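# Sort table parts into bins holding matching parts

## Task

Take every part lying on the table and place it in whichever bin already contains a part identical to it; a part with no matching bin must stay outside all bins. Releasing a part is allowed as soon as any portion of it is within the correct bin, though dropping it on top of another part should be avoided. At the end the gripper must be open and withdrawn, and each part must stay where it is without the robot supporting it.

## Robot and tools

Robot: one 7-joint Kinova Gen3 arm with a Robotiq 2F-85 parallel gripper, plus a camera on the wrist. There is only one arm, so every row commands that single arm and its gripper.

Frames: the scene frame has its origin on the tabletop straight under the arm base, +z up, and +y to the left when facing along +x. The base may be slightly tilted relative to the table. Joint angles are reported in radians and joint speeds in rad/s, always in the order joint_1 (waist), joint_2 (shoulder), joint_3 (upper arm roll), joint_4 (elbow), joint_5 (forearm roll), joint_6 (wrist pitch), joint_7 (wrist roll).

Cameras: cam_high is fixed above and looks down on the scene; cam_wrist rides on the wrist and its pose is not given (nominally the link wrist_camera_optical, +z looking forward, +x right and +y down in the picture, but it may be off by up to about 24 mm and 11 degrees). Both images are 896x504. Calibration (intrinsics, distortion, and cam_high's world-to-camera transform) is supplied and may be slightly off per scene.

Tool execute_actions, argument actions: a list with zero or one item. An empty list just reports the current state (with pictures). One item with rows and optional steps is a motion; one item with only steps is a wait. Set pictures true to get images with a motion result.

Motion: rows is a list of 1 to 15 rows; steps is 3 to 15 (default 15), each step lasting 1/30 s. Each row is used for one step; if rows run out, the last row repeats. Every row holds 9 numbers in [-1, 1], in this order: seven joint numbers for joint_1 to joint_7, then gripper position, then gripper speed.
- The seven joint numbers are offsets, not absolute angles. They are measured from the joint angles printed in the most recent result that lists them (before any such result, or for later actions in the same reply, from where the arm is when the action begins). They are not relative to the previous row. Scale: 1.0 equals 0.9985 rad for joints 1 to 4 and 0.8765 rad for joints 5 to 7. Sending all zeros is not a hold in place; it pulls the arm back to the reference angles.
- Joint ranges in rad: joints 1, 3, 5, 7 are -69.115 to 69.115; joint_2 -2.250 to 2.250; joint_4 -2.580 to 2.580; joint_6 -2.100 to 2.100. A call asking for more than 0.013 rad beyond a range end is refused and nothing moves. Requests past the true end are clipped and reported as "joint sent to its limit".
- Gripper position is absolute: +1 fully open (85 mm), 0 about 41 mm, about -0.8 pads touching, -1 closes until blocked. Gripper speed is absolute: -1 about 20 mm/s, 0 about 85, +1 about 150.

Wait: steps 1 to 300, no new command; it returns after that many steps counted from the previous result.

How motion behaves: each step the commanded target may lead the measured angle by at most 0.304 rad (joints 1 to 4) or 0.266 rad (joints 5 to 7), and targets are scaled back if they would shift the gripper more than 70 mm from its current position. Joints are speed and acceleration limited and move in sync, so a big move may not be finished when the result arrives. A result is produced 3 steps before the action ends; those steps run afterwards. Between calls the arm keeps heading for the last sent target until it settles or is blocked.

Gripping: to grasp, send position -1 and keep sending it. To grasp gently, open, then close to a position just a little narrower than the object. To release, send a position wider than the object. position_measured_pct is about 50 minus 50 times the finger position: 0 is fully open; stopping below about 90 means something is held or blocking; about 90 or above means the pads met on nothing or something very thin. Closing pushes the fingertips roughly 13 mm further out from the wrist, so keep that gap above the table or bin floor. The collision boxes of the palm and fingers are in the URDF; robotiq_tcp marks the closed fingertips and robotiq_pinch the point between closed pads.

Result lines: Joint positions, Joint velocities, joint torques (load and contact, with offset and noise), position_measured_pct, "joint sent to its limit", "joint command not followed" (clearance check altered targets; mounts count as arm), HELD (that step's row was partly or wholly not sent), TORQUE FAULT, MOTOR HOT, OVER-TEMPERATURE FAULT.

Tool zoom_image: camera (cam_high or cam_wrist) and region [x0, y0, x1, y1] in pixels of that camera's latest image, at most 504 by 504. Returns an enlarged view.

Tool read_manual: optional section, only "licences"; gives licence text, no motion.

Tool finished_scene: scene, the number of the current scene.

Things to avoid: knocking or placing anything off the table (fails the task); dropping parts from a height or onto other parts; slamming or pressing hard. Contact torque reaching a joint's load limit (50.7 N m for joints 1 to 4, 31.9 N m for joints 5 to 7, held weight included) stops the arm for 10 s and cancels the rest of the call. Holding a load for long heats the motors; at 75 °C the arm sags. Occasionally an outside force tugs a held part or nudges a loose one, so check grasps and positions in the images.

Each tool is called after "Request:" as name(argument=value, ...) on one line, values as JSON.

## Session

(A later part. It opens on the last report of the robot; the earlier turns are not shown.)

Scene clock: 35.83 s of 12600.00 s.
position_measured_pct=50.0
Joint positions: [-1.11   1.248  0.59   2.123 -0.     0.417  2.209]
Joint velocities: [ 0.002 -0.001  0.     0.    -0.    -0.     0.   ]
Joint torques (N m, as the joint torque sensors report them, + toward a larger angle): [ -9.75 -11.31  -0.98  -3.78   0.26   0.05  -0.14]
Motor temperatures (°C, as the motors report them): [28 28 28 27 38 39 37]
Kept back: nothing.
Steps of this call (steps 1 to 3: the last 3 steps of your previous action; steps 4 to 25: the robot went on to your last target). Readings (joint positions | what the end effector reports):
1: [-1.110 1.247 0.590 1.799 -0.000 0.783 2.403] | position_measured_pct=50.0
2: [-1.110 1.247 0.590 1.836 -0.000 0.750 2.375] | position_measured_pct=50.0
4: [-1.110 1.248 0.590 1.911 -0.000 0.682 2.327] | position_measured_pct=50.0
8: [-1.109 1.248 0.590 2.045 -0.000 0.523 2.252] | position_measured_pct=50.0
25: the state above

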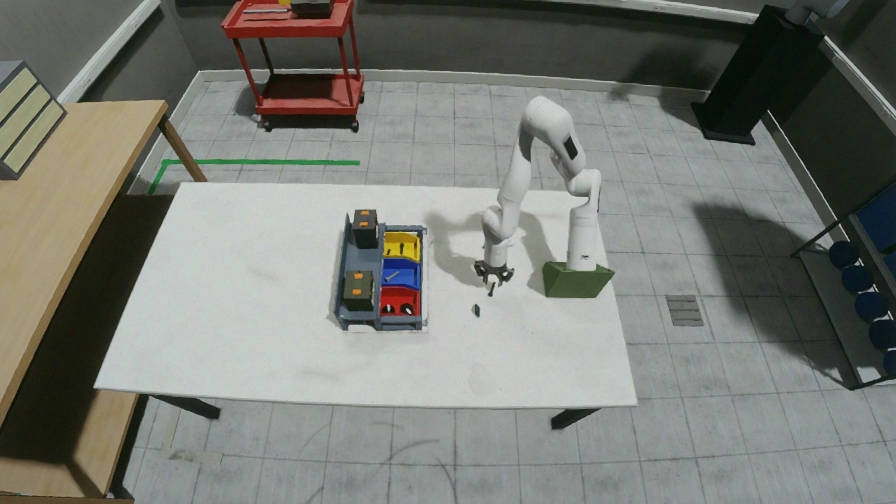

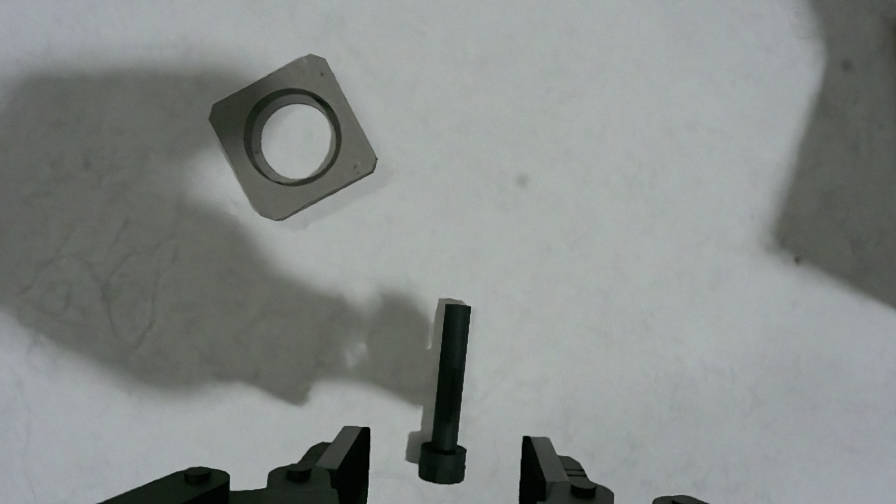

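Request:
execute_actions(actions=[{"rows":[[0.0806,0.106,-0.0134,0.0425,0,-0.197,-0.03,-0.3,0]]}])

Request:
execute_actions(actions=[{"rows":[[0.003,0.004,0,0,0,-0.005,0,-0.3,0],[0.003,0.004,0,0,0,-0.005,0,-0.3,0],[0.006,0.008,0,0,0,-0.011,0,-0.3,0],[0.006,0.008,0,0,0,-0.011,0,-0.3,0],[0.009,0.012,-0.001,0,0,-0.016,0,-0.3,0]]}], pictures=true)

Scene clock: 36.40 s of 12600.00 s.
position_measured_pct=65.1
Joint positions: [-1.032  1.35   0.577  2.165 -0.     0.245  2.182]
Joint velocities: [ 0.022  0.026  0.     0.004  0.001 -0.003  0.   ]
Joint torques (N m, as the joint torque sensors report them, + toward a larger angle): [ -9.78 -11.79  -0.59  -2.57   0.28   0.05  -0.13]
Motor temperatures (°C, as the motors report them): [28 28 28 27 38 39 37]
Steps of this call (steps 1 to 5: the robot went on to your last target; steps 6 to 17: the first 12 steps of this action). Readings (joint positions | what the end effector reports):
6: [-1.109 1.249 0.590 2.123 -0.000 0.416 2.208] | position_measured_pct=50.0
7: [-1.104 1.256 0.589 2.125 -0.000 0.407 2.207] | position_measured_pct=50.4
9: [-1.081 1.286 0.586 2.136 -0.000 0.364 2.201] | position_measured_pct=54.4
13: [-1.035 1.345 0.578 2.163 -0.000 0.255 2.184] | position_measured_pct=63.9
17: the state above

Scene clock: 36.90 s of 12600.00 s.
position_measured_pct=65.1
Joint positions: [-1.028  1.355  0.577  2.169 -0.     0.235  2.182]
Joint velocities: [ 0.002 -0.     0.     0.    -0.002 -0.     0.   ]
Joint torques (N m, as the joint torque sensors report them, + toward a larger angle): [-4.75 -4.77 -1.45 -4.63  0.24 -2.24 -0.29]
Motor temperatures (°C, as the motors report them): [28 28 28 27 38 39 37]
Steps of this call (steps 1 to 3: the last 3 steps of your previous action; steps 4 to 15: the first 12 steps of this action, its rows measured from where the robot was after step 3). Readings (joint positions | what the end effector reports):
3: [-1.030 1.352 0.577 2.165 -0.000 0.245 2.182] | position_measured_pct=65.1
4: [-1.029 1.353 0.577 2.165 -0.000 0.244 2.182] | position_measured_pct=65.1
5: [-1.028 1.355 0.577 2.165 -0.000 0.242 2.182] | position_measured_pct=65.1
7: [-1.028 1.355 0.577 2.166 -0.000 0.240 2.182] | position_measured_pct=65.1
11: [-1.028 1.355 0.577 2.168 -0.000 0.236 2.182] | position_measured_pct=65.1
15: the state above

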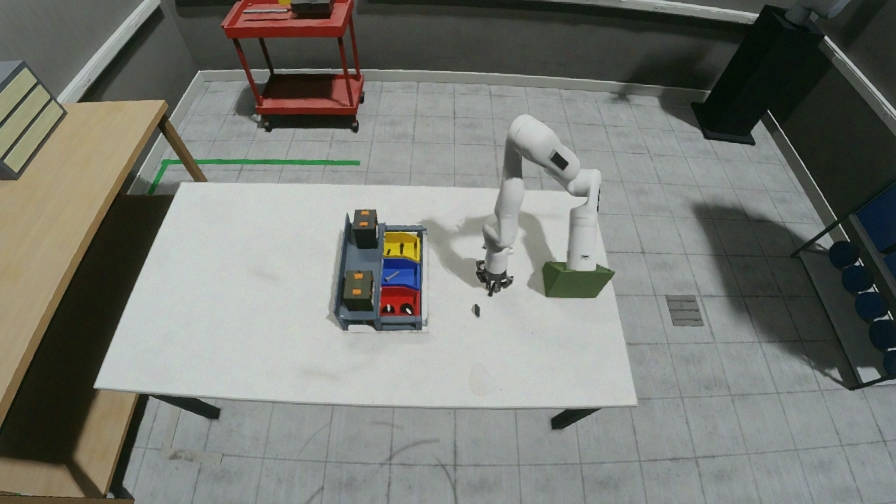

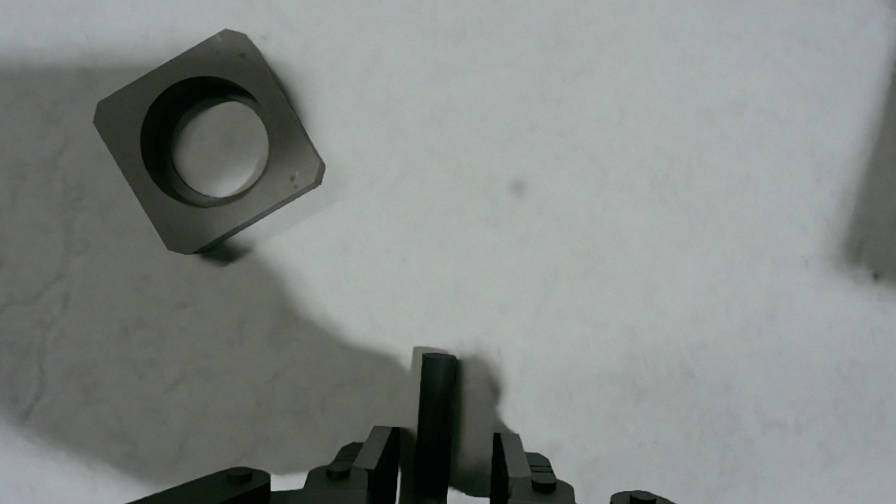

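Request:
execute_actions(actions=[{"rows":[[-0.002,-0.003,0,-0.004,0,0.011,0,-1,0]]}])

Request:
execute_actions(actions=[{"rows":[[-0.08,-0.104,0.013,-0.707,0,0.955,0.59,-1,0]]}])

Request:
execute_actions(actions=[{"steps":30}])

Request:
execute_actions(actions=[{"rows":[[0.426,-0.0565,0.25,-0.34,0,0.13,0.3,-1,0]]}])

Request:
execute_actions(actions=[{"steps":20}], pictures=true)

Scene clock: 37.40 s of 12600.00 s.
position_measured_pct=86.9
Joint positions: [-1.031  1.351  0.577  2.165 -0.     0.246  2.182]
Joint velocities: [ 0.     0.001 -0.001 -0.    -0.001 -0.001  0.001]
Joint torques (N m, as the joint torque sensors report them, + toward a larger angle): [ -9.49 -10.77  -0.95  -2.51   0.17  -0.26  -0.29]
Motor temperatures (°C, as the motors report them): [28 28 28 27 38 39 37]
Steps of this call (steps 1 to 3: the last 3 steps of your previous action; steps 4 to 15: the first 12 steps of this action). Readings (joint positions | what the end effector reports):
4: [-1.029 1.354 0.577 2.168 -0.000 0.236 2.182] | position_measured_pct=65.1
5: [-1.031 1.350 0.577 2.168 -0.000 0.239 2.182] | position_measured_pct=65.9
7: [-1.032 1.349 0.577 2.165 -0.000 0.244 2.182] | position_measured_pct=69.8
11: [-1.031 1.351 0.577 2.165 -0.000 0.245 2.182] | position_measured_pct=81.3
15: the state above

Scene clock: 37.90 s of 12600.00 s.
position_measured_pct=86.9
Joint positions: [-1.082  1.284  0.585  1.899 -0.     0.479  2.415]
Joint velocities: [-0.105 -0.136  0.018 -0.956 -0.     0.836  0.836]
Joint torques (N m, as the joint torque sensors report them, + toward a larger angle): [-11.93 -13.43  -0.82  -5.8   -0.05  -0.18  -0.22]
Motor temperatures (°C, as the motors report them): [28 28 28 27 38 39 37]
Steps of this call (steps 1 to 3: the last 3 steps of your previous action; steps 4 to 15: the first 12 steps of this action, its rows measured from where the robot was after step 3). Readings (joint positions | what the end effector reports):
3: [-1.031 1.351 0.577 2.165 -0.000 0.246 2.182] | position_measured_pct=86.9
4: [-1.031 1.350 0.577 2.164 -0.000 0.246 2.183] | position_measured_pct=86.9
5: [-1.033 1.348 0.577 2.159 -0.000 0.251 2.187] | position_measured_pct=86.9
7: [-1.040 1.338 0.578 2.133 -0.000 0.275 2.210] | position_measured_pct=86.9
11: [-1.065 1.307 0.582 2.023 -0.000 0.370 2.306] | position_measured_pct=86.9
15: the state above

Scene clock: 38.90 s of 12600.00 s.
position_measured_pct=86.9
Joint positions: [-1.111  1.247  0.59   1.459 -0.     1.083  2.699]
Joint velocities: [ 0.    -0.001 -0.     0.    -0.001  0.     0.001]
Joint torques (N m, as the joint torque sensors report them, + toward a larger angle): [-12.97 -14.55  -1.49  -8.49  -0.07   0.09  -0.14]
Motor temperatures (°C, as the motors report them): [28 28 28 27 38 39 37]
Kept back: nothing.
Steps of this call (steps 1 to 3: the last 3 steps of your previous action; steps 4 to 30: the robot went on to your last target). Readings (joint positions | what the end effector reports):
1: [-1.085 1.280 0.586 1.867 -0.000 0.507 2.443] | position_measured_pct=86.9
2: [-1.088 1.276 0.586 1.834 -0.000 0.536 2.471] | position_measured_pct=86.9
4: [-1.093 1.270 0.587 1.768 -0.000 0.594 2.525] | position_measured_pct=86.9
8: [-1.101 1.259 0.588 1.629 -0.000 0.725 2.607] | position_measured_pct=86.9
30: the state above

Scene clock: 39.30 s of 12600.00 s.
position_measured_pct=86.9
Joint positions: [-0.893  1.216  0.726  1.272 -0.001  1.146  2.845]
Joint velocities: [ 0.693 -0.085  0.378 -0.514  0.005  0.168  0.392]
Joint torques (N m, as the joint torque sensors report them, + toward a larger angle): [-15.4  -14.93  -0.24  -8.55   0.05   0.2   -0.28]
Motor temperatures (°C, as the motors report them): [28 28 28 27 38 39 37]
Steps of this call (steps 1 to 12: the first 12 steps of this action). Readings (joint positions | what the end effector reports):
1: [-1.110 1.246 0.590 1.458 -0.001 1.083 2.700] | position_measured_pct=86.9
2: [-1.103 1.246 0.592 1.452 -0.002 1.085 2.704] | position_measured_pct=86.9
4: [-1.074 1.241 0.611 1.425 -0.003 1.095 2.727] | position_measured_pct=86.9
8: [-0.986 1.227 0.675 1.342 -0.001 1.123 2.791] | position_measured_pct=86.9
12: the state above

Scene clock: 39.97 s of 12600.00 s.
position_measured_pct=86.9
Joint positions: [-0.686  1.19   0.839  1.119 -0.     1.197  2.962]
Joint velocities: [ 0.005  0.001  0.    -0.    -0.001 -0.     0.001]
Joint torques (N m, as the joint torque sensors report them, + toward a larger angle): [-18.73 -14.13  -0.37  -8.53   0.34   0.27  -0.26]
Motor temperatures (°C, as the motors report them): [28 28 28 27 38 39 37]
Kept back: nothing.
Steps of this call (steps 1 to 3: the last 3 steps of your previous action; steps 4 to 20: the robot went on to your last target). Readings (joint positions | what the end effector reports):
1: [-0.870 1.213 0.739 1.255 -0.001 1.151 2.858] | position_measured_pct=86.9
2: [-0.847 1.210 0.751 1.238 -0.001 1.157 2.871] | position_measured_pct=86.9
4: [-0.802 1.204 0.776 1.204 -0.001 1.168 2.897] | position_measured_pct=86.9
8: [-0.717 1.194 0.825 1.141 0.000 1.189 2.945] | position_measured_pct=86.9
20: the state above

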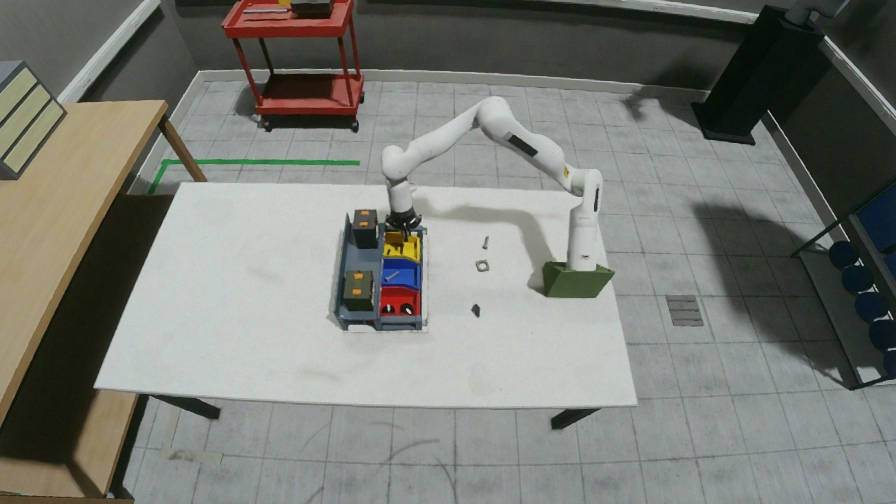

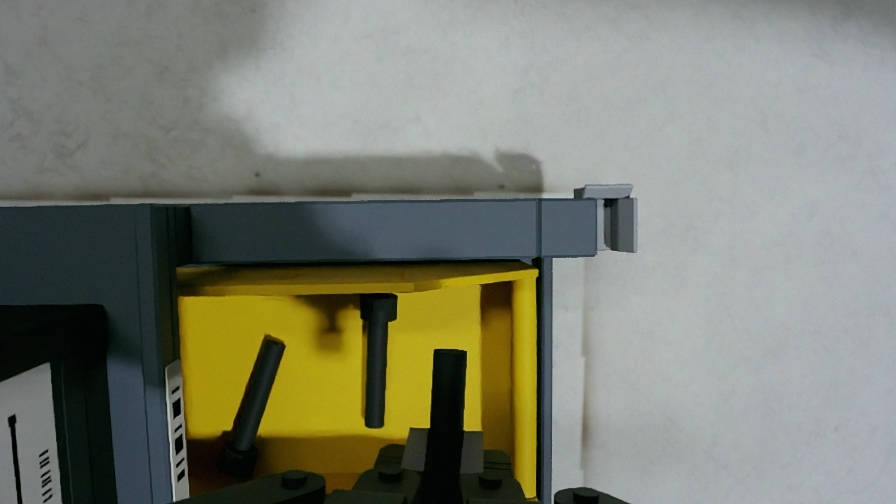

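Request:
execute_actions(actions=[{"rows":[[0.088,0.091,-0.0355,0.04,0,-0.185,0,-1,0]]}])

Request:
execute_actions(actions=[{"steps":8}], pictures=true)

Request:
execute_actions(actions=[{"rows":[[0,0,0,0,0,0,0,-0.45,0]],"steps":10}])

Request:
execute_actions(actions=[{"rows":[[-0.088,-0.091,0.0355,-0.04,0,0.185,0,-0.45,0]]}])

Request:
execute_actions(actions=[{"steps":8}])

Request:
execute_actions(actions=[{"rows":[[-0.269,-0.217,0.165,0.4,0,-0.09,-0.21,0,0]]}])

Request:
execute_actions(actions=[{"steps":20}])

Request:
execute_actions(actions=[{"rows":[[0,0,0,0.795,0,-0.906,0,0,0]]}])

Request:
execute_actions(actions=[{"steps":30}], pictures=true)

Scene clock: 40.63 s of 12600.00 s.
position_measured_pct=86.9
Joint positions: [-0.6    1.28   0.804  1.16  -0.     1.034  2.962]
Joint velocities: [ 0.014  0.013  0.005 -0.007  0.003 -0.002  0.001]
Joint torques (N m, as the joint torque sensors report them, + toward a larger angle): [-19.45 -15.21  -0.58  -7.24  -0.08   0.09  -0.16]
Motor temperatures (°C, as the motors report them): [28 28 28 27 38 39 37]
Steps of this call (steps 1 to 8: the robot went on to your last target; steps 9 to 20: the first 12 steps of this action). Readings (joint positions | what the end effector reports):
9: [-0.684 1.192 0.839 1.120 -0.000 1.195 2.962] | position_measured_pct=86.9
10: [-0.679 1.197 0.837 1.121 -0.000 1.186 2.962] | position_measured_pct=86.9
12: [-0.651 1.226 0.828 1.131 -0.000 1.139 2.962] | position_measured_pct=86.9
16: [-0.602 1.277 0.805 1.160 -0.001 1.040 2.962] | position_measured_pct=86.9
20: the state above

Scene clock: 40.90 s of 12600.00 s.
position_measured_pct=86.9
Joint positions: [-0.598  1.281  0.804  1.159 -0.     1.034  2.962]
Joint velocities: [ 0.001  0.001 -0.    -0.    -0.001 -0.    -0.001]
Joint torques (N m, as the joint torque sensors report them, + toward a larger angle): [-18.9  -14.85  -0.37  -7.7    0.25   0.06  -0.39]
Motor temperatures (°C, as the motors report them): [28 28 28 27 38 39 37]
Kept back: nothing.
Steps of this call (steps 1 to 3: the last 3 steps of your previous action; steps 4 to 8: the robot went on to your last target). Readings (joint positions | what the end effector reports):
1: [-0.599 1.280 0.804 1.160 -0.000 1.034 2.962] | position_measured_pct=86.9
2: [-0.599 1.280 0.804 1.159 -0.000 1.034 2.962] | position_measured_pct=86.9
4: [-0.599 1.281 0.804 1.159 -0.000 1.034 2.962] | position_measured_pct=86.9
8: the state above

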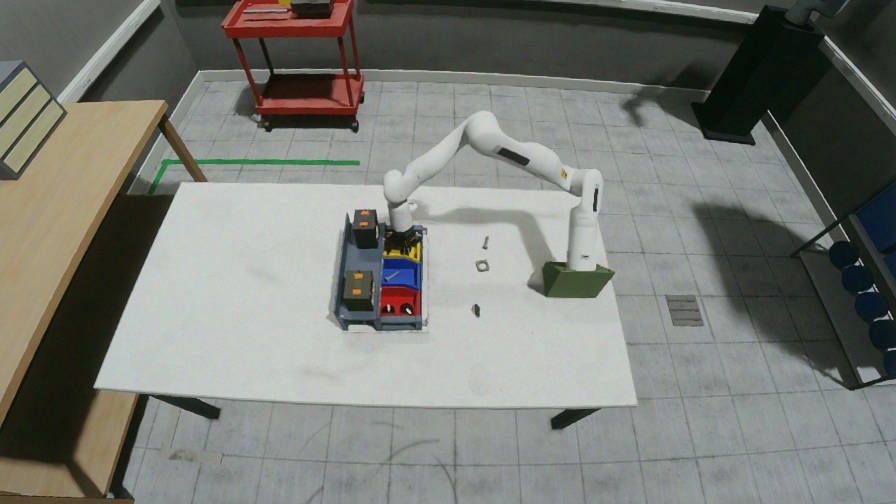

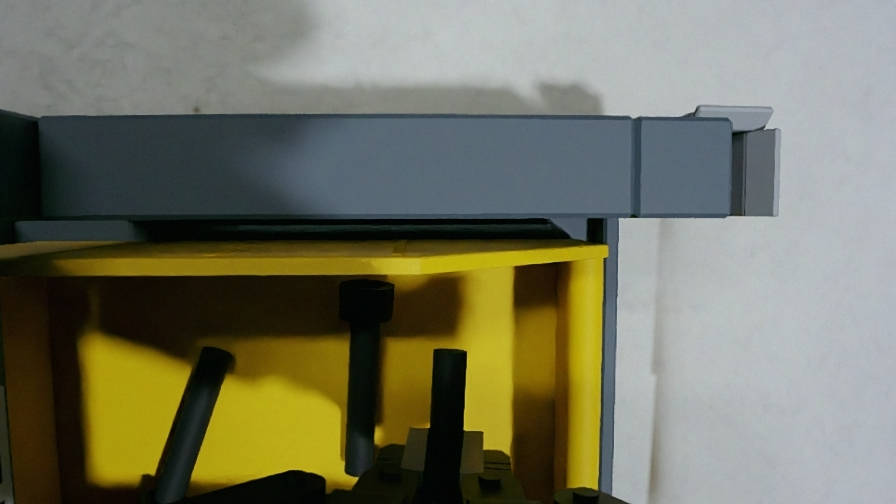

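Scene clock: 41.13 s of 12600.00 s.
position_measured_pct=74.6
Joint positions: [-0.598  1.281  0.804  1.159 -0.     1.034  2.962]
Joint velocities: [-0.001 -0.001 -0.     0.001 -0.001 -0.     0.001]
Joint torques (N m, as the joint torque sensors report them, + toward a larger angle): [-19.15 -14.79  -0.67  -7.6    0.05   0.07  -0.35]
Motor temperatures (°C, as the motors report them): [28 28 28 27 38 39 37]
Steps of this call (steps 1 to 7: the first 7 steps of this action). Readings (joint positions | what the end effector reports):
1: [-0.598 1.281 0.804 1.159 -0.000 1.034 2.962] | position_measured_pct=86.9
2: [-0.598 1.281 0.804 1.159 -0.000 1.034 2.962] | position_measured_pct=86.5
4: [-0.598 1.281 0.804 1.159 -0.000 1.034 2.962] | position_measured_pct=81.7
7: the state above

Scene clock: 41.63 s of 12600.00 s.
position_measured_pct=72.6
Joint positions: [-0.685  1.191  0.84   1.119 -0.     1.197  2.962]
Joint velocities: [-0.013 -0.011 -0.004  0.006 -0.003  0.002  0.003]
Joint torques (N m, as the joint torque sensors report them, + toward a larger angle): [-17.79 -13.43  -1.2   -7.93  -0.05   0.1   -0.43]
Motor temperatures (°C, as the motors report them): [28 28 28 27 38 39 37]
Steps of this call (steps 1 to 3: the last 3 steps of your previous action; steps 4 to 15: the first 12 steps of this action, its rows measured from where the robot was after step 3). Readings (joint positions | what the end effector reports):
3: [-0.598 1.281 0.804 1.159 -0.000 1.034 2.962] | position_measured_pct=73.0
4: [-0.600 1.280 0.804 1.159 -0.000 1.036 2.962] | position_measured_pct=72.6
5: [-0.605 1.274 0.806 1.158 -0.000 1.045 2.962] | position_measured_pct=72.6
7: [-0.633 1.245 0.816 1.148 -0.001 1.092 2.962] | position_measured_pct=72.6
11: [-0.682 1.194 0.839 1.118 -0.000 1.191 2.962] | position_measured_pct=72.6
15: the state above

Scene clock: 41.90 s of 12600.00 s.
position_measured_pct=72.6
Joint positions: [-0.686  1.19   0.839  1.119 -0.     1.197  2.962]
Joint velocities: [-0.    -0.001  0.     0.     0.    -0.    -0.001]
Joint torques (N m, as the joint torque sensors report them, + toward a larger angle): [-18.44 -14.34  -0.46  -8.11   0.08   0.04  -0.32]
Motor temperatures (°C, as the motors report them): [28 28 28 27 38 39 37]
Kept back: nothing.
Steps of this call (steps 1 to 3: the last 3 steps of your previous action; steps 4 to 8: the robot went on to your last target). Readings (joint positions | what the end effector reports):
1: [-0.685 1.191 0.839 1.119 -0.000 1.197 2.962] | position_measured_pct=72.6
2: [-0.685 1.191 0.839 1.119 -0.000 1.197 2.962] | position_measured_pct=72.6
4: [-0.686 1.190 0.839 1.119 -0.000 1.197 2.962] | position_measured_pct=72.6
8: the state above

Scene clock: 42.30 s of 12600.00 s.
position_measured_pct=50.4
Joint positions: [-0.898  1.019  0.969  1.42  -0.     1.135  2.817]
Joint velocities: [-0.515 -0.422  0.351  0.954  0.001 -0.155 -0.388]
Joint torques (N m, as the joint torque sensors report them, + toward a larger angle): [-14.18  -8.17  -1.    -7.51  -0.04   0.12  -0.09]
Motor temperatures (°C, as the motors report them): [28 28 28 27 38 39 37]
Steps of this call (steps 1 to 12: the first 12 steps of this action). Readings (joint positions | what the end effector reports):
1: [-0.687 1.189 0.840 1.121 -0.000 1.196 2.962] | position_measured_pct=72.6
2: [-0.693 1.185 0.842 1.127 -0.000 1.195 2.959] | position_measured_pct=71.8
4: [-0.720 1.164 0.856 1.155 -0.001 1.188 2.943] | position_measured_pct=67.9
8: [-0.816 1.086 0.914 1.273 -0.000 1.159 2.878] | position_measured_pct=56.3
12: the state above

Scene clock: 42.97 s of 12600.00 s.
position_measured_pct=50.0
Joint positions: [-0.955  0.974  1.004  1.519 -0.     1.118  2.778]
Joint velocities: [-0.    -0.     0.     0.    -0.001 -0.     0.   ]
Joint torques (N m, as the joint torque sensors report them, + toward a larger angle): [-14.52  -8.16  -0.72  -8.2    0.02   0.24  -0.02]
Motor temperatures (°C, as the motors report them): [28 28 28 27 38 39 37]
Kept back: nothing.
Steps of this call (steps 1 to 3: the last 3 steps of your previous action; steps 4 to 20: the robot went on to your last target). Readings (joint positions | what the end effector reports):
1: [-0.914 1.006 0.980 1.450 -0.000 1.130 2.805] | position_measured_pct=50.0
2: [-0.927 0.996 0.989 1.474 -0.000 1.126 2.795] | position_measured_pct=50.0
4: [-0.943 0.982 1.001 1.506 -0.000 1.121 2.782] | position_measured_pct=50.0
8: [-0.951 0.976 1.004 1.518 -0.000 1.118 2.778] | position_measured_pct=50.0
20: the state above

Scene clock: 43.37 s of 12600.00 s.
position_measured_pct=50.0
Joint positions: [-0.955  0.973  1.004  1.822 -0.     0.851  2.778]
Joint velocities: [ 0.004  0.001  0.     1.116  0.001 -0.98  -0.001]
Joint torques (N m, as the joint torque sensors report them, + toward a larger angle): [-13.27  -7.41  -0.95  -6.68   0.11   0.37  -0.37]
Motor temperatures (°C, as the motors report them): [28 28 28 27 38 39 37]
Steps of this call (steps 1 to 12: the first 12 steps of this action). Readings (joint positions | what the end effector reports):
1: [-0.955 0.973 1.004 1.520 -0.000 1.117 2.778] | position_measured_pct=50.0
2: [-0.955 0.973 1.004 1.525 -0.000 1.112 2.778] | position_measured_pct=50.0
4: [-0.956 0.973 1.004 1.552 -0.000 1.089 2.778] | position_measured_pct=50.0
8: [-0.956 0.973 1.004 1.672 -0.000 0.983 2.778] | position_measured_pct=50.0
12: the state above

Scene clock: 44.37 s of 12600.00 s.
position_measured_pct=50.0
Joint positions: [-0.955  0.974  1.004  2.313 -0.     0.324  2.778]
Joint velocities: [-0.001 -0.     0.    -0.    -0.001 -0.     0.001]
Joint torques (N m, as the joint torque sensors report them, + toward a larger angle): [-10.16  -5.68  -0.62  -2.51   0.16   0.35  -0.11]
Motor temperatures (°C, as the motors report them): [28 28 28 27 38 39 37]
Kept back: nothing.
Steps of this call (steps 1 to 3: the last 3 steps of your previous action; steps 4 to 30: the robot went on to your last target). Readings (joint positions | what the end effector reports):
1: [-0.955 0.973 1.004 1.859 -0.000 0.819 2.778] | position_measured_pct=50.0
2: [-0.955 0.973 1.004 1.896 -0.000 0.786 2.778] | position_measured_pct=50.0
4: [-0.955 0.974 1.004 1.971 -0.000 0.720 2.778] | position_measured_pct=50.0
8: [-0.954 0.974 1.004 2.120 -0.000 0.585 2.778] | position_measured_pct=50.0
30: the state above

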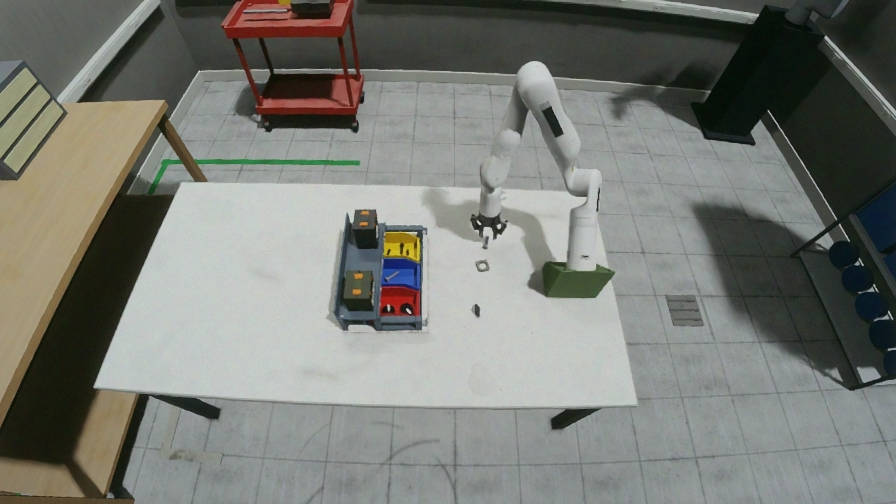

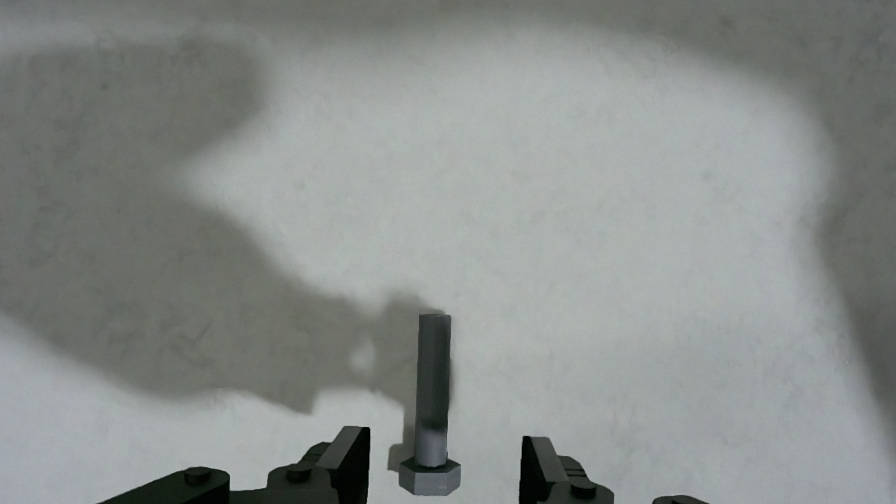

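Request:
execute_actions(actions=[{"rows":[[0.1565,0.0755,-0.0647,0.005,0,-0.18,0.02,-0.2,0]]}])

Request:
execute_actions(actions=[{"steps":8}], pictures=true)

Request:
execute_actions(actions=[{"rows":[[0,0,0,0,0,0,0,-1,0]]}])

Scene clock: 44.90 s of 12600.00 s.
position_measured_pct=59.9
Joint positions: [-0.805  1.046  0.94   2.317 -0.     0.166  2.796]
Joint velocities: [ 0.024  0.004 -0.004 -0.     0.001 -0.01   0.   ]
Joint torques (N m, as the joint torque sensors report them, + toward a larger angle): [-8.83 -6.17  0.28 -0.33  0.23  0.21 -0.36]
Motor temperatures (°C, as the motors report them): [28 28 28 27 38 39 37]
Steps of this call (steps 1 to 4: the robot went on to your last target; steps 5 to 16: the first 12 steps of this action). Readings (joint positions | what the end effector reports):
5: [-0.953 0.974 1.004 2.313 -0.000 0.323 2.778] | position_measured_pct=50.0
6: [-0.946 0.978 1.002 2.313 -0.000 0.318 2.779] | position_measured_pct=50.4
8: [-0.915 0.992 0.991 2.314 -0.000 0.291 2.782] | position_measured_pct=54.4
12: [-0.826 1.035 0.952 2.317 -0.000 0.196 2.792] | position_measured_pct=59.5
16: the state above

Scene clock: 45.17 s of 12600.00 s.
position_measured_pct=59.9
Joint positions: [-0.804  1.045  0.939  2.317 -0.     0.166  2.796]
Joint velocities: [ 0.001  0.001 -0.    -0.001 -0.    -0.     0.   ]
Joint torques (N m, as the joint torque sensors report them, + toward a larger angle): [-6.57 -3.69 -0.53 -0.82  0.17  0.08 -0.1 ]
Motor temperatures (°C, as the motors report them): [28 28 28 27 38 39 37]
Kept back: nothing.
Steps of this call (steps 1 to 3: the last 3 steps of your previous action; steps 4 to 8: the robot went on to your last target). Readings (joint positions | what the end effector reports):
1: [-0.805 1.046 0.940 2.317 -0.000 0.166 2.796] | position_measured_pct=59.9
2: [-0.805 1.045 0.940 2.317 -0.000 0.166 2.796] | position_measured_pct=59.9
4: [-0.804 1.045 0.939 2.317 -0.000 0.166 2.796] | position_measured_pct=59.9
8: the state above

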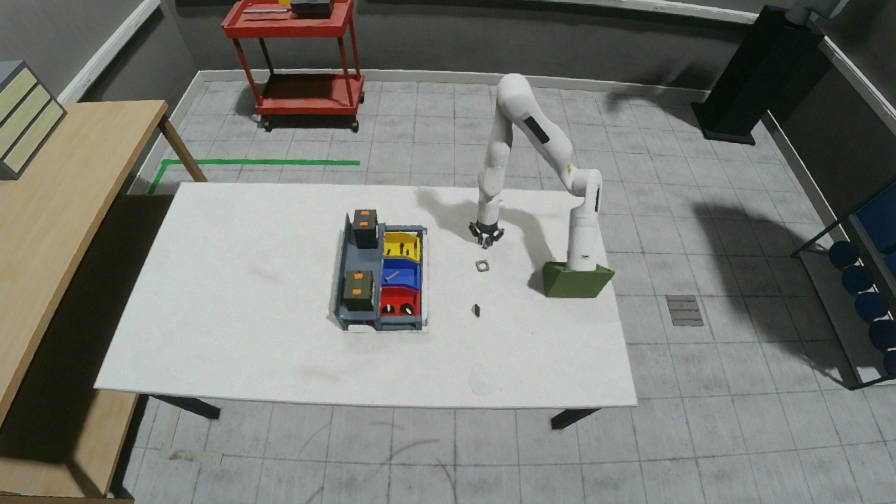

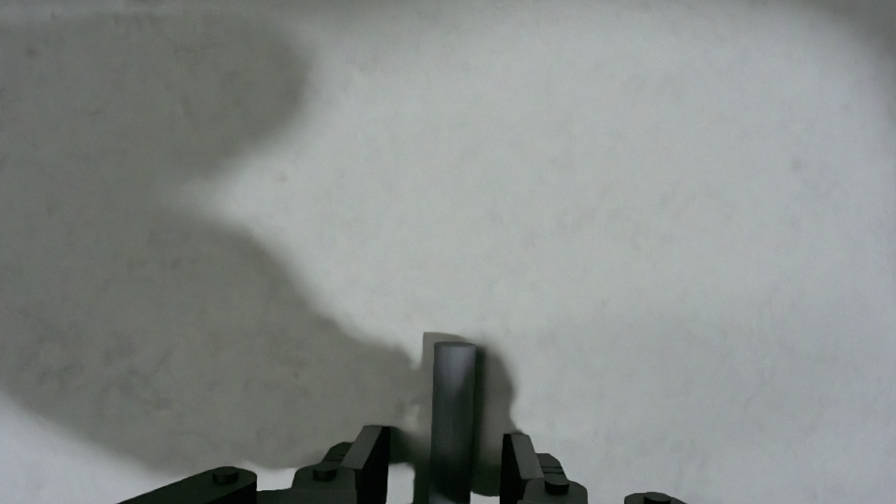

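Scene clock: 45.57 s of 12600.00 s.
position_measured_pct=83.7
Joint positions: [-0.806  1.044  0.94   2.317 -0.     0.167  2.796]
Joint velocities: [-0.003 -0.001  0.001  0.001  0.    -0.001  0.   ]
Joint torques (N m, as the joint torque sensors report them, + toward a larger angle): [-8.91 -5.87 -0.61 -1.06  0.03 -0.34 -0.11]
Motor temperatures (°C, as the motors report them): [28 28 28 27 38 39 37]
Steps of this call (steps 1 to 12: the first 12 steps of this action). Readings (joint positions | what the end effector reports):
1: [-0.806 1.044 0.940 2.317 -0.000 0.166 2.796] | position_measured_pct=59.9
2: [-0.807 1.043 0.940 2.317 -0.000 0.166 2.796] | position_measured_pct=60.7
4: [-0.806 1.044 0.939 2.317 -0.000 0.166 2.796] | position_measured_pct=64.7
8: [-0.805 1.044 0.939 2.317 -0.000 0.166 2.796] | position_measured_pct=76.2
12: the state above

Request:
execute_actions(actions=[{"rows":[[-0.149,-0.07,0.064,-0.8,0,1,0,-1,0]]}])

Request:
execute_actions(actions=[{"steps":32}])

Request:
execute_actions(actions=[{"rows":[[0.2235,0.3715,-0.2705,-0.56,0,0.269,0,-1,0]]}])

Request:
execute_actions(actions=[{"steps":25}], pictures=true)

Request:
execute_actions(actions=[{"rows":[[0.06,0.067,-0.012,0.097,0,-0.213,0,-1,0]]}])

Request:
execute_actions(actions=[{"steps":8}], pictures=true)

Scene clock: 46.20 s of 12600.00 s.
position_measured_pct=84.5
Joint positions: [-0.901  0.999  0.981  2.052 -0.     0.4    2.796]
Joint velocities: [-0.193 -0.092  0.088 -0.955  0.001  0.834 -0.   ]
Joint torques (N m, as the joint torque sensors report them, + toward a larger angle): [-12.91  -7.54  -0.83  -4.49   0.01  -0.29  -0.26]
Motor temperatures (°C, as the motors report them): [28 28 28 27 38 39 37]
From where the robot then was, a joint's target lay farther than a number of 1.0 reaches, so one or more steps of this call were cut to that.
Steps of this call (steps 1 to 3: the last 3 steps of your previous action; steps 4 to 7: the robot went on to your last target; steps 8 to 19: the first 12 steps of this action). Readings (joint positions | what the end effector reports):
8: [-0.807 1.043 0.940 2.316 -0.000 0.168 2.796] | position_measured_pct=84.5
9: [-0.810 1.042 0.941 2.312 -0.000 0.172 2.796] | position_measured_pct=84.5
11: [-0.824 1.035 0.946 2.285 -0.000 0.196 2.796] | position_measured_pct=84.5
15: [-0.869 1.014 0.966 2.176 -0.000 0.291 2.796] | position_measured_pct=84.5
19: the state above

Scene clock: 47.27 s of 12600.00 s.
position_measured_pct=84.5
Joint positions: [-0.955  0.974  1.004  1.518 -0.     1.043  2.796]
Joint velocities: [-0.001  0.001 -0.    -0.001 -0.001 -0.     0.001]
Joint torques (N m, as the joint torque sensors report them, + toward a larger angle): [-14.97  -8.41  -0.74  -8.05  -0.07   0.    -0.15]
Motor temperatures (°C, as the motors report them): [28 28 28 27 38 39 37]
Kept back: nothing.
Steps of this call (steps 1 to 3: the last 3 steps of your previous action; steps 4 to 32: the robot went on to your last target). Readings (joint positions | what the end effector reports):
1: [-0.907 0.996 0.984 2.020 -0.000 0.428 2.796] | position_measured_pct=84.5
2: [-0.913 0.994 0.986 1.987 -0.000 0.456 2.796] | position_measured_pct=84.5
4: [-0.922 0.989 0.990 1.921 -0.000 0.514 2.796] | position_measured_pct=84.5
8: [-0.935 0.983 0.996 1.784 -0.000 0.634 2.796] | position_measured_pct=84.5
32: the state above

Scene clock: 47.67 s of 12600.00 s.
position_measured_pct=84.5
Joint positions: [-0.801  1.22   0.819  1.231 -0.     1.204  2.796]
Joint velocities: [ 0.327  0.59  -0.429 -1.134  0.     0.367  0.001]
Joint torques (N m, as the joint torque sensors report them, + toward a larger angle): [-18.07 -16.39   0.87  -9.29  -0.12   0.55  -0.14]
Motor temperatures (°C, as the motors report them): [28 28 28 27 38 39 37]
Steps of this call (steps 1 to 12: the first 12 steps of this action). Readings (joint positions | what the end effector reports):
1: [-0.954 0.975 1.003 1.517 -0.000 1.044 2.796] | position_measured_pct=84.5
2: [-0.948 0.982 1.000 1.511 0.000 1.048 2.796] | position_measured_pct=84.5
4: [-0.925 1.012 0.978 1.483 0.001 1.069 2.796] | position_measured_pct=84.5
8: [-0.854 1.124 0.891 1.372 0.000 1.144 2.796] | position_measured_pct=84.5
12: the state above

Scene clock: 48.50 s of 12600.00 s.
position_measured_pct=84.5
Joint positions: [-0.732  1.345  0.734  0.959 -0.     1.279  2.796]
Joint velocities: [-0.    -0.001 -0.    -0.     0.     0.    -0.002]
Joint torques (N m, as the joint torque sensors report them, + toward a larger angle): [-18.94 -16.54  -0.53  -8.84  -0.08   0.36  -0.27]
Motor temperatures (°C, as the motors report them): [28 28 28 27 38 39 37]
Kept back: nothing.
Steps of this call (steps 1 to 3: the last 3 steps of your previous action; steps 4 to 25: the robot went on to your last target). Readings (joint positions | what the end effector reports):
1: [-0.791 1.239 0.806 1.192 -0.000 1.216 2.796] | position_measured_pct=84.5
2: [-0.781 1.257 0.793 1.153 -0.000 1.227 2.796] | position_measured_pct=84.5
4: [-0.762 1.291 0.770 1.078 -0.000 1.247 2.796] | position_measured_pct=84.5
8: [-0.739 1.333 0.738 0.979 -0.001 1.273 2.796] | position_measured_pct=84.5
25: the state above

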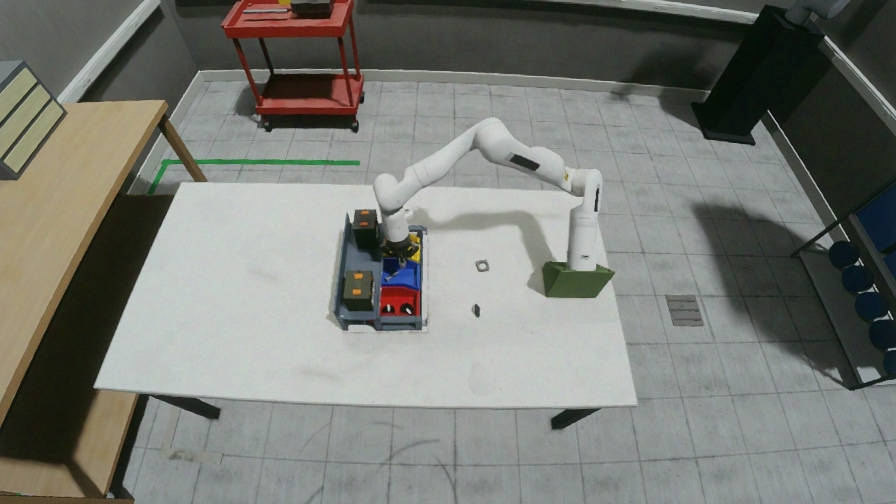

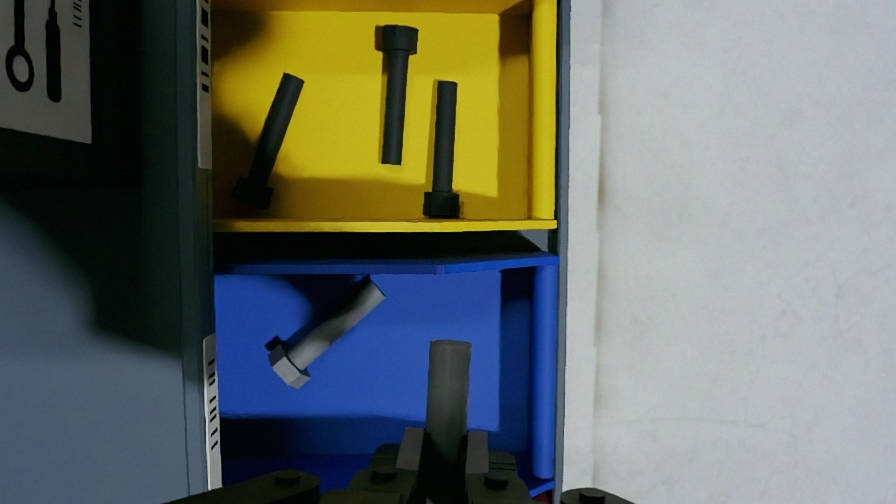

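Scene clock: 48.90 s of 12600.00 s.
position_measured_pct=84.5
Joint positions: [-0.672  1.411  0.722  1.056 -0.     1.092  2.796]
Joint velocities: [ 0.002  0.003  0.001 -0.005  0.    -0.005  0.   ]
Joint torques (N m, as the joint torque sensors report them, + toward a larger angle): [-19.03 -17.33  -0.79  -8.36   0.01   0.35  -0.29]
Motor temperatures (°C, as the motors report them): [28 28 28 27 38 39 37]
Steps of this call (steps 1 to 12: the first 12 steps of this action). Readings (joint positions | what the end effector reports):
1: [-0.731 1.345 0.734 0.960 -0.000 1.277 2.796] | position_measured_pct=84.5
2: [-0.728 1.349 0.733 0.964 -0.000 1.268 2.796] | position_measured_pct=84.5
4: [-0.711 1.368 0.730 0.990 -0.000 1.217 2.796] | position_measured_pct=84.5
8: [-0.674 1.408 0.722 1.053 -0.000 1.101 2.796] | position_measured_pct=84.5
12: the state above

Scene clock: 49.17 s of 12600.00 s.
position_measured_pct=84.5
Joint positions: [-0.672  1.411  0.722  1.056 -0.     1.092  2.796]
Joint velocities: [ 0.     0.001  0.     0.     0.001 -0.     0.   ]
Joint torques (N m, as the joint torque sensors report them, + toward a larger angle): [-18.89 -17.05  -0.66  -8.31  -0.1    0.09  -0.21]
Motor temperatures (°C, as the motors report them): [28 28 28 27 38 39 37]
Kept back: nothing.
Steps of this call (steps 1 to 3: the last 3 steps of your previous action; steps 4 to 8: the robot went on to your last target). Readings (joint positions | what the end effector reports):
1: [-0.672 1.411 0.722 1.056 -0.000 1.092 2.796] | position_measured_pct=84.5
2: [-0.672 1.411 0.722 1.056 -0.000 1.092 2.796] | position_measured_pct=84.5
4: [-0.672 1.411 0.722 1.056 -0.000 1.092 2.796] | position_measured_pct=84.5
8: the state above

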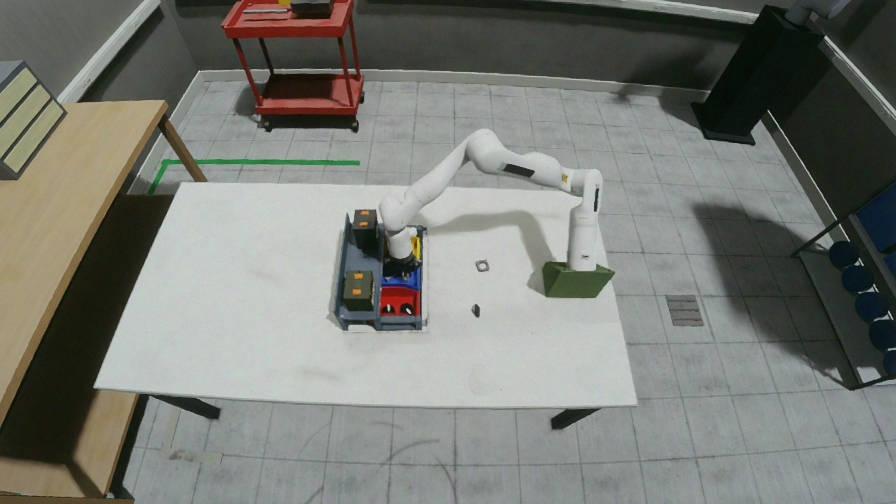

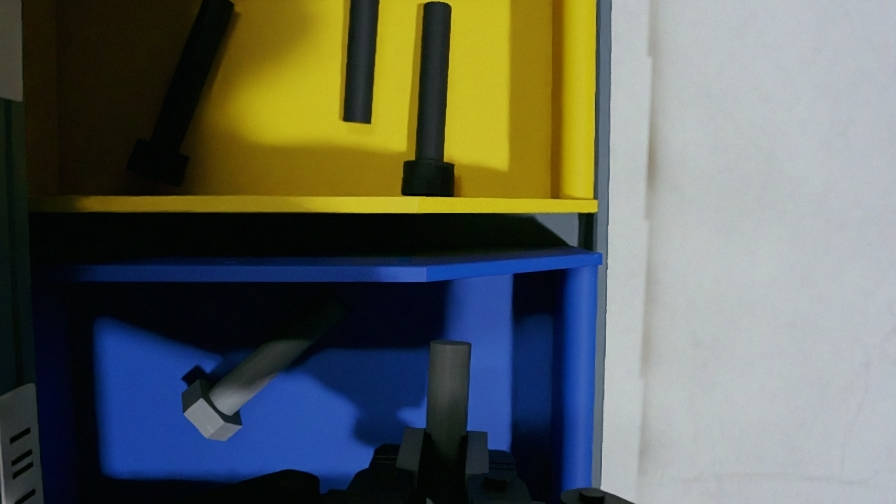

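Request:
execute_actions(actions=[{"rows":[[0,0,0,0,0,0,0,-0.4,0]],"steps":10}])

Request:
execute_actions(actions=[{"rows":[[-0.12,-0.134,0.024,-0.15,0,0.4,0,-0.4,0]]}])

Request:
execute_actions(actions=[{"steps":15}], pictures=true)

Request:
finished_scene(scene=1)

Scene clock: 49.50 s of 12600.00 s.
position_measured_pct=72.2
Joint positions: [-0.672  1.411  0.722  1.056 -0.     1.092  2.796]
Joint velocities: [-0.    -0.001 -0.     0.     0.003 -0.     0.001]
Joint torques (N m, as the joint torque sensors report them, + toward a larger angle): [-18.7  -16.44  -0.46  -7.78   0.26   0.16  -0.16]
Motor temperatures (°C, as the motors report them): [28 28 28 27 38 39 37]
Steps of this call (steps 1 to 3: the robot went on to your last target; steps 4 to 10: the first 7 steps of this action). Readings (joint positions | what the end effector reports):
4: [-0.672 1.411 0.722 1.056 -0.000 1.092 2.796] | position_measured_pct=84.5
5: [-0.672 1.411 0.722 1.056 -0.000 1.092 2.796] | position_measured_pct=84.1
7: [-0.672 1.411 0.722 1.056 -0.000 1.092 2.796] | position_measured_pct=79.4
10: the state above

Scene clock: 50.00 s of 12600.00 s.
position_measured_pct=69.8
Joint positions: [-0.787  1.283  0.745  0.91  -0.     1.43   2.796]
Joint velocities: [-0.121 -0.134  0.027 -0.169 -0.001  0.44   0.001]
Joint torques (N m, as the joint torque sensors report them, + toward a larger angle): [-12.76 -10.25  -0.65  -6.35  -0.11  -0.04  -0.16]
Motor temperatures (°C, as the motors report them): [28 28 28 27 38 39 37]
Steps of this call (steps 1 to 3: the last 3 steps of your previous action; steps 4 to 15: the first 12 steps of this action, its rows measured from where the robot was after step 3). Readings (joint positions | what the end effector reports):
3: [-0.672 1.411 0.722 1.056 -0.000 1.092 2.796] | position_measured_pct=70.2
4: [-0.673 1.410 0.722 1.055 -0.000 1.094 2.796] | position_measured_pct=69.8
5: [-0.677 1.406 0.722 1.051 -0.000 1.103 2.796] | position_measured_pct=69.8
7: [-0.699 1.381 0.726 1.026 -0.000 1.151 2.796] | position_measured_pct=69.8
11: [-0.751 1.323 0.737 0.958 -0.000 1.304 2.796] | position_measured_pct=69.8
15: the state above

Scene clock: 50.50 s of 12600.00 s.
position_measured_pct=69.8
Joint positions: [-0.792  1.278  0.746  0.906 -0.     1.443  2.796]
Joint velocities: [-0.    -0.001  0.     0.     0.002  0.    -0.001]
Joint torques (N m, as the joint torque sensors report them, + toward a larger angle): [-17.91 -15.7   -0.62  -9.09  -0.02   0.33  -0.4 ]
Motor temperatures (°C, as the motors report them): [28 28 28 27 38 39 37]
Kept back: nothing.
Steps of this call (steps 1 to 3: the last 3 steps of your previous action; steps 4 to 15: the robot went on to your last target). Readings (joint positions | what the end effector reports):
1: [-0.790 1.280 0.746 0.906 -0.000 1.440 2.796] | position_measured_pct=69.8
2: [-0.791 1.279 0.746 0.906 -0.000 1.442 2.796] | position_measured_pct=69.8
4: [-0.791 1.279 0.746 0.906 -0.000 1.443 2.796] | position_measured_pct=69.8
8: [-0.791 1.278 0.746 0.906 -0.000 1.443 2.796] | position_measured_pct=69.8
15: the state above

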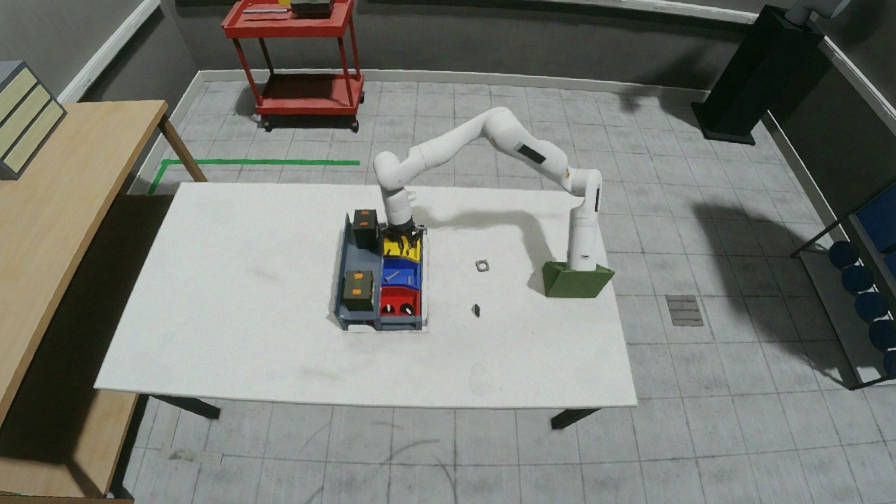

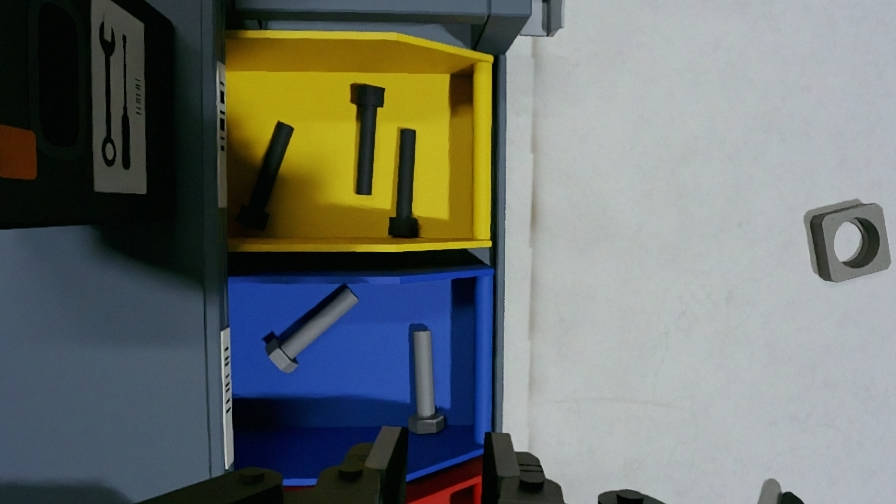

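The scene is finished: the task was done.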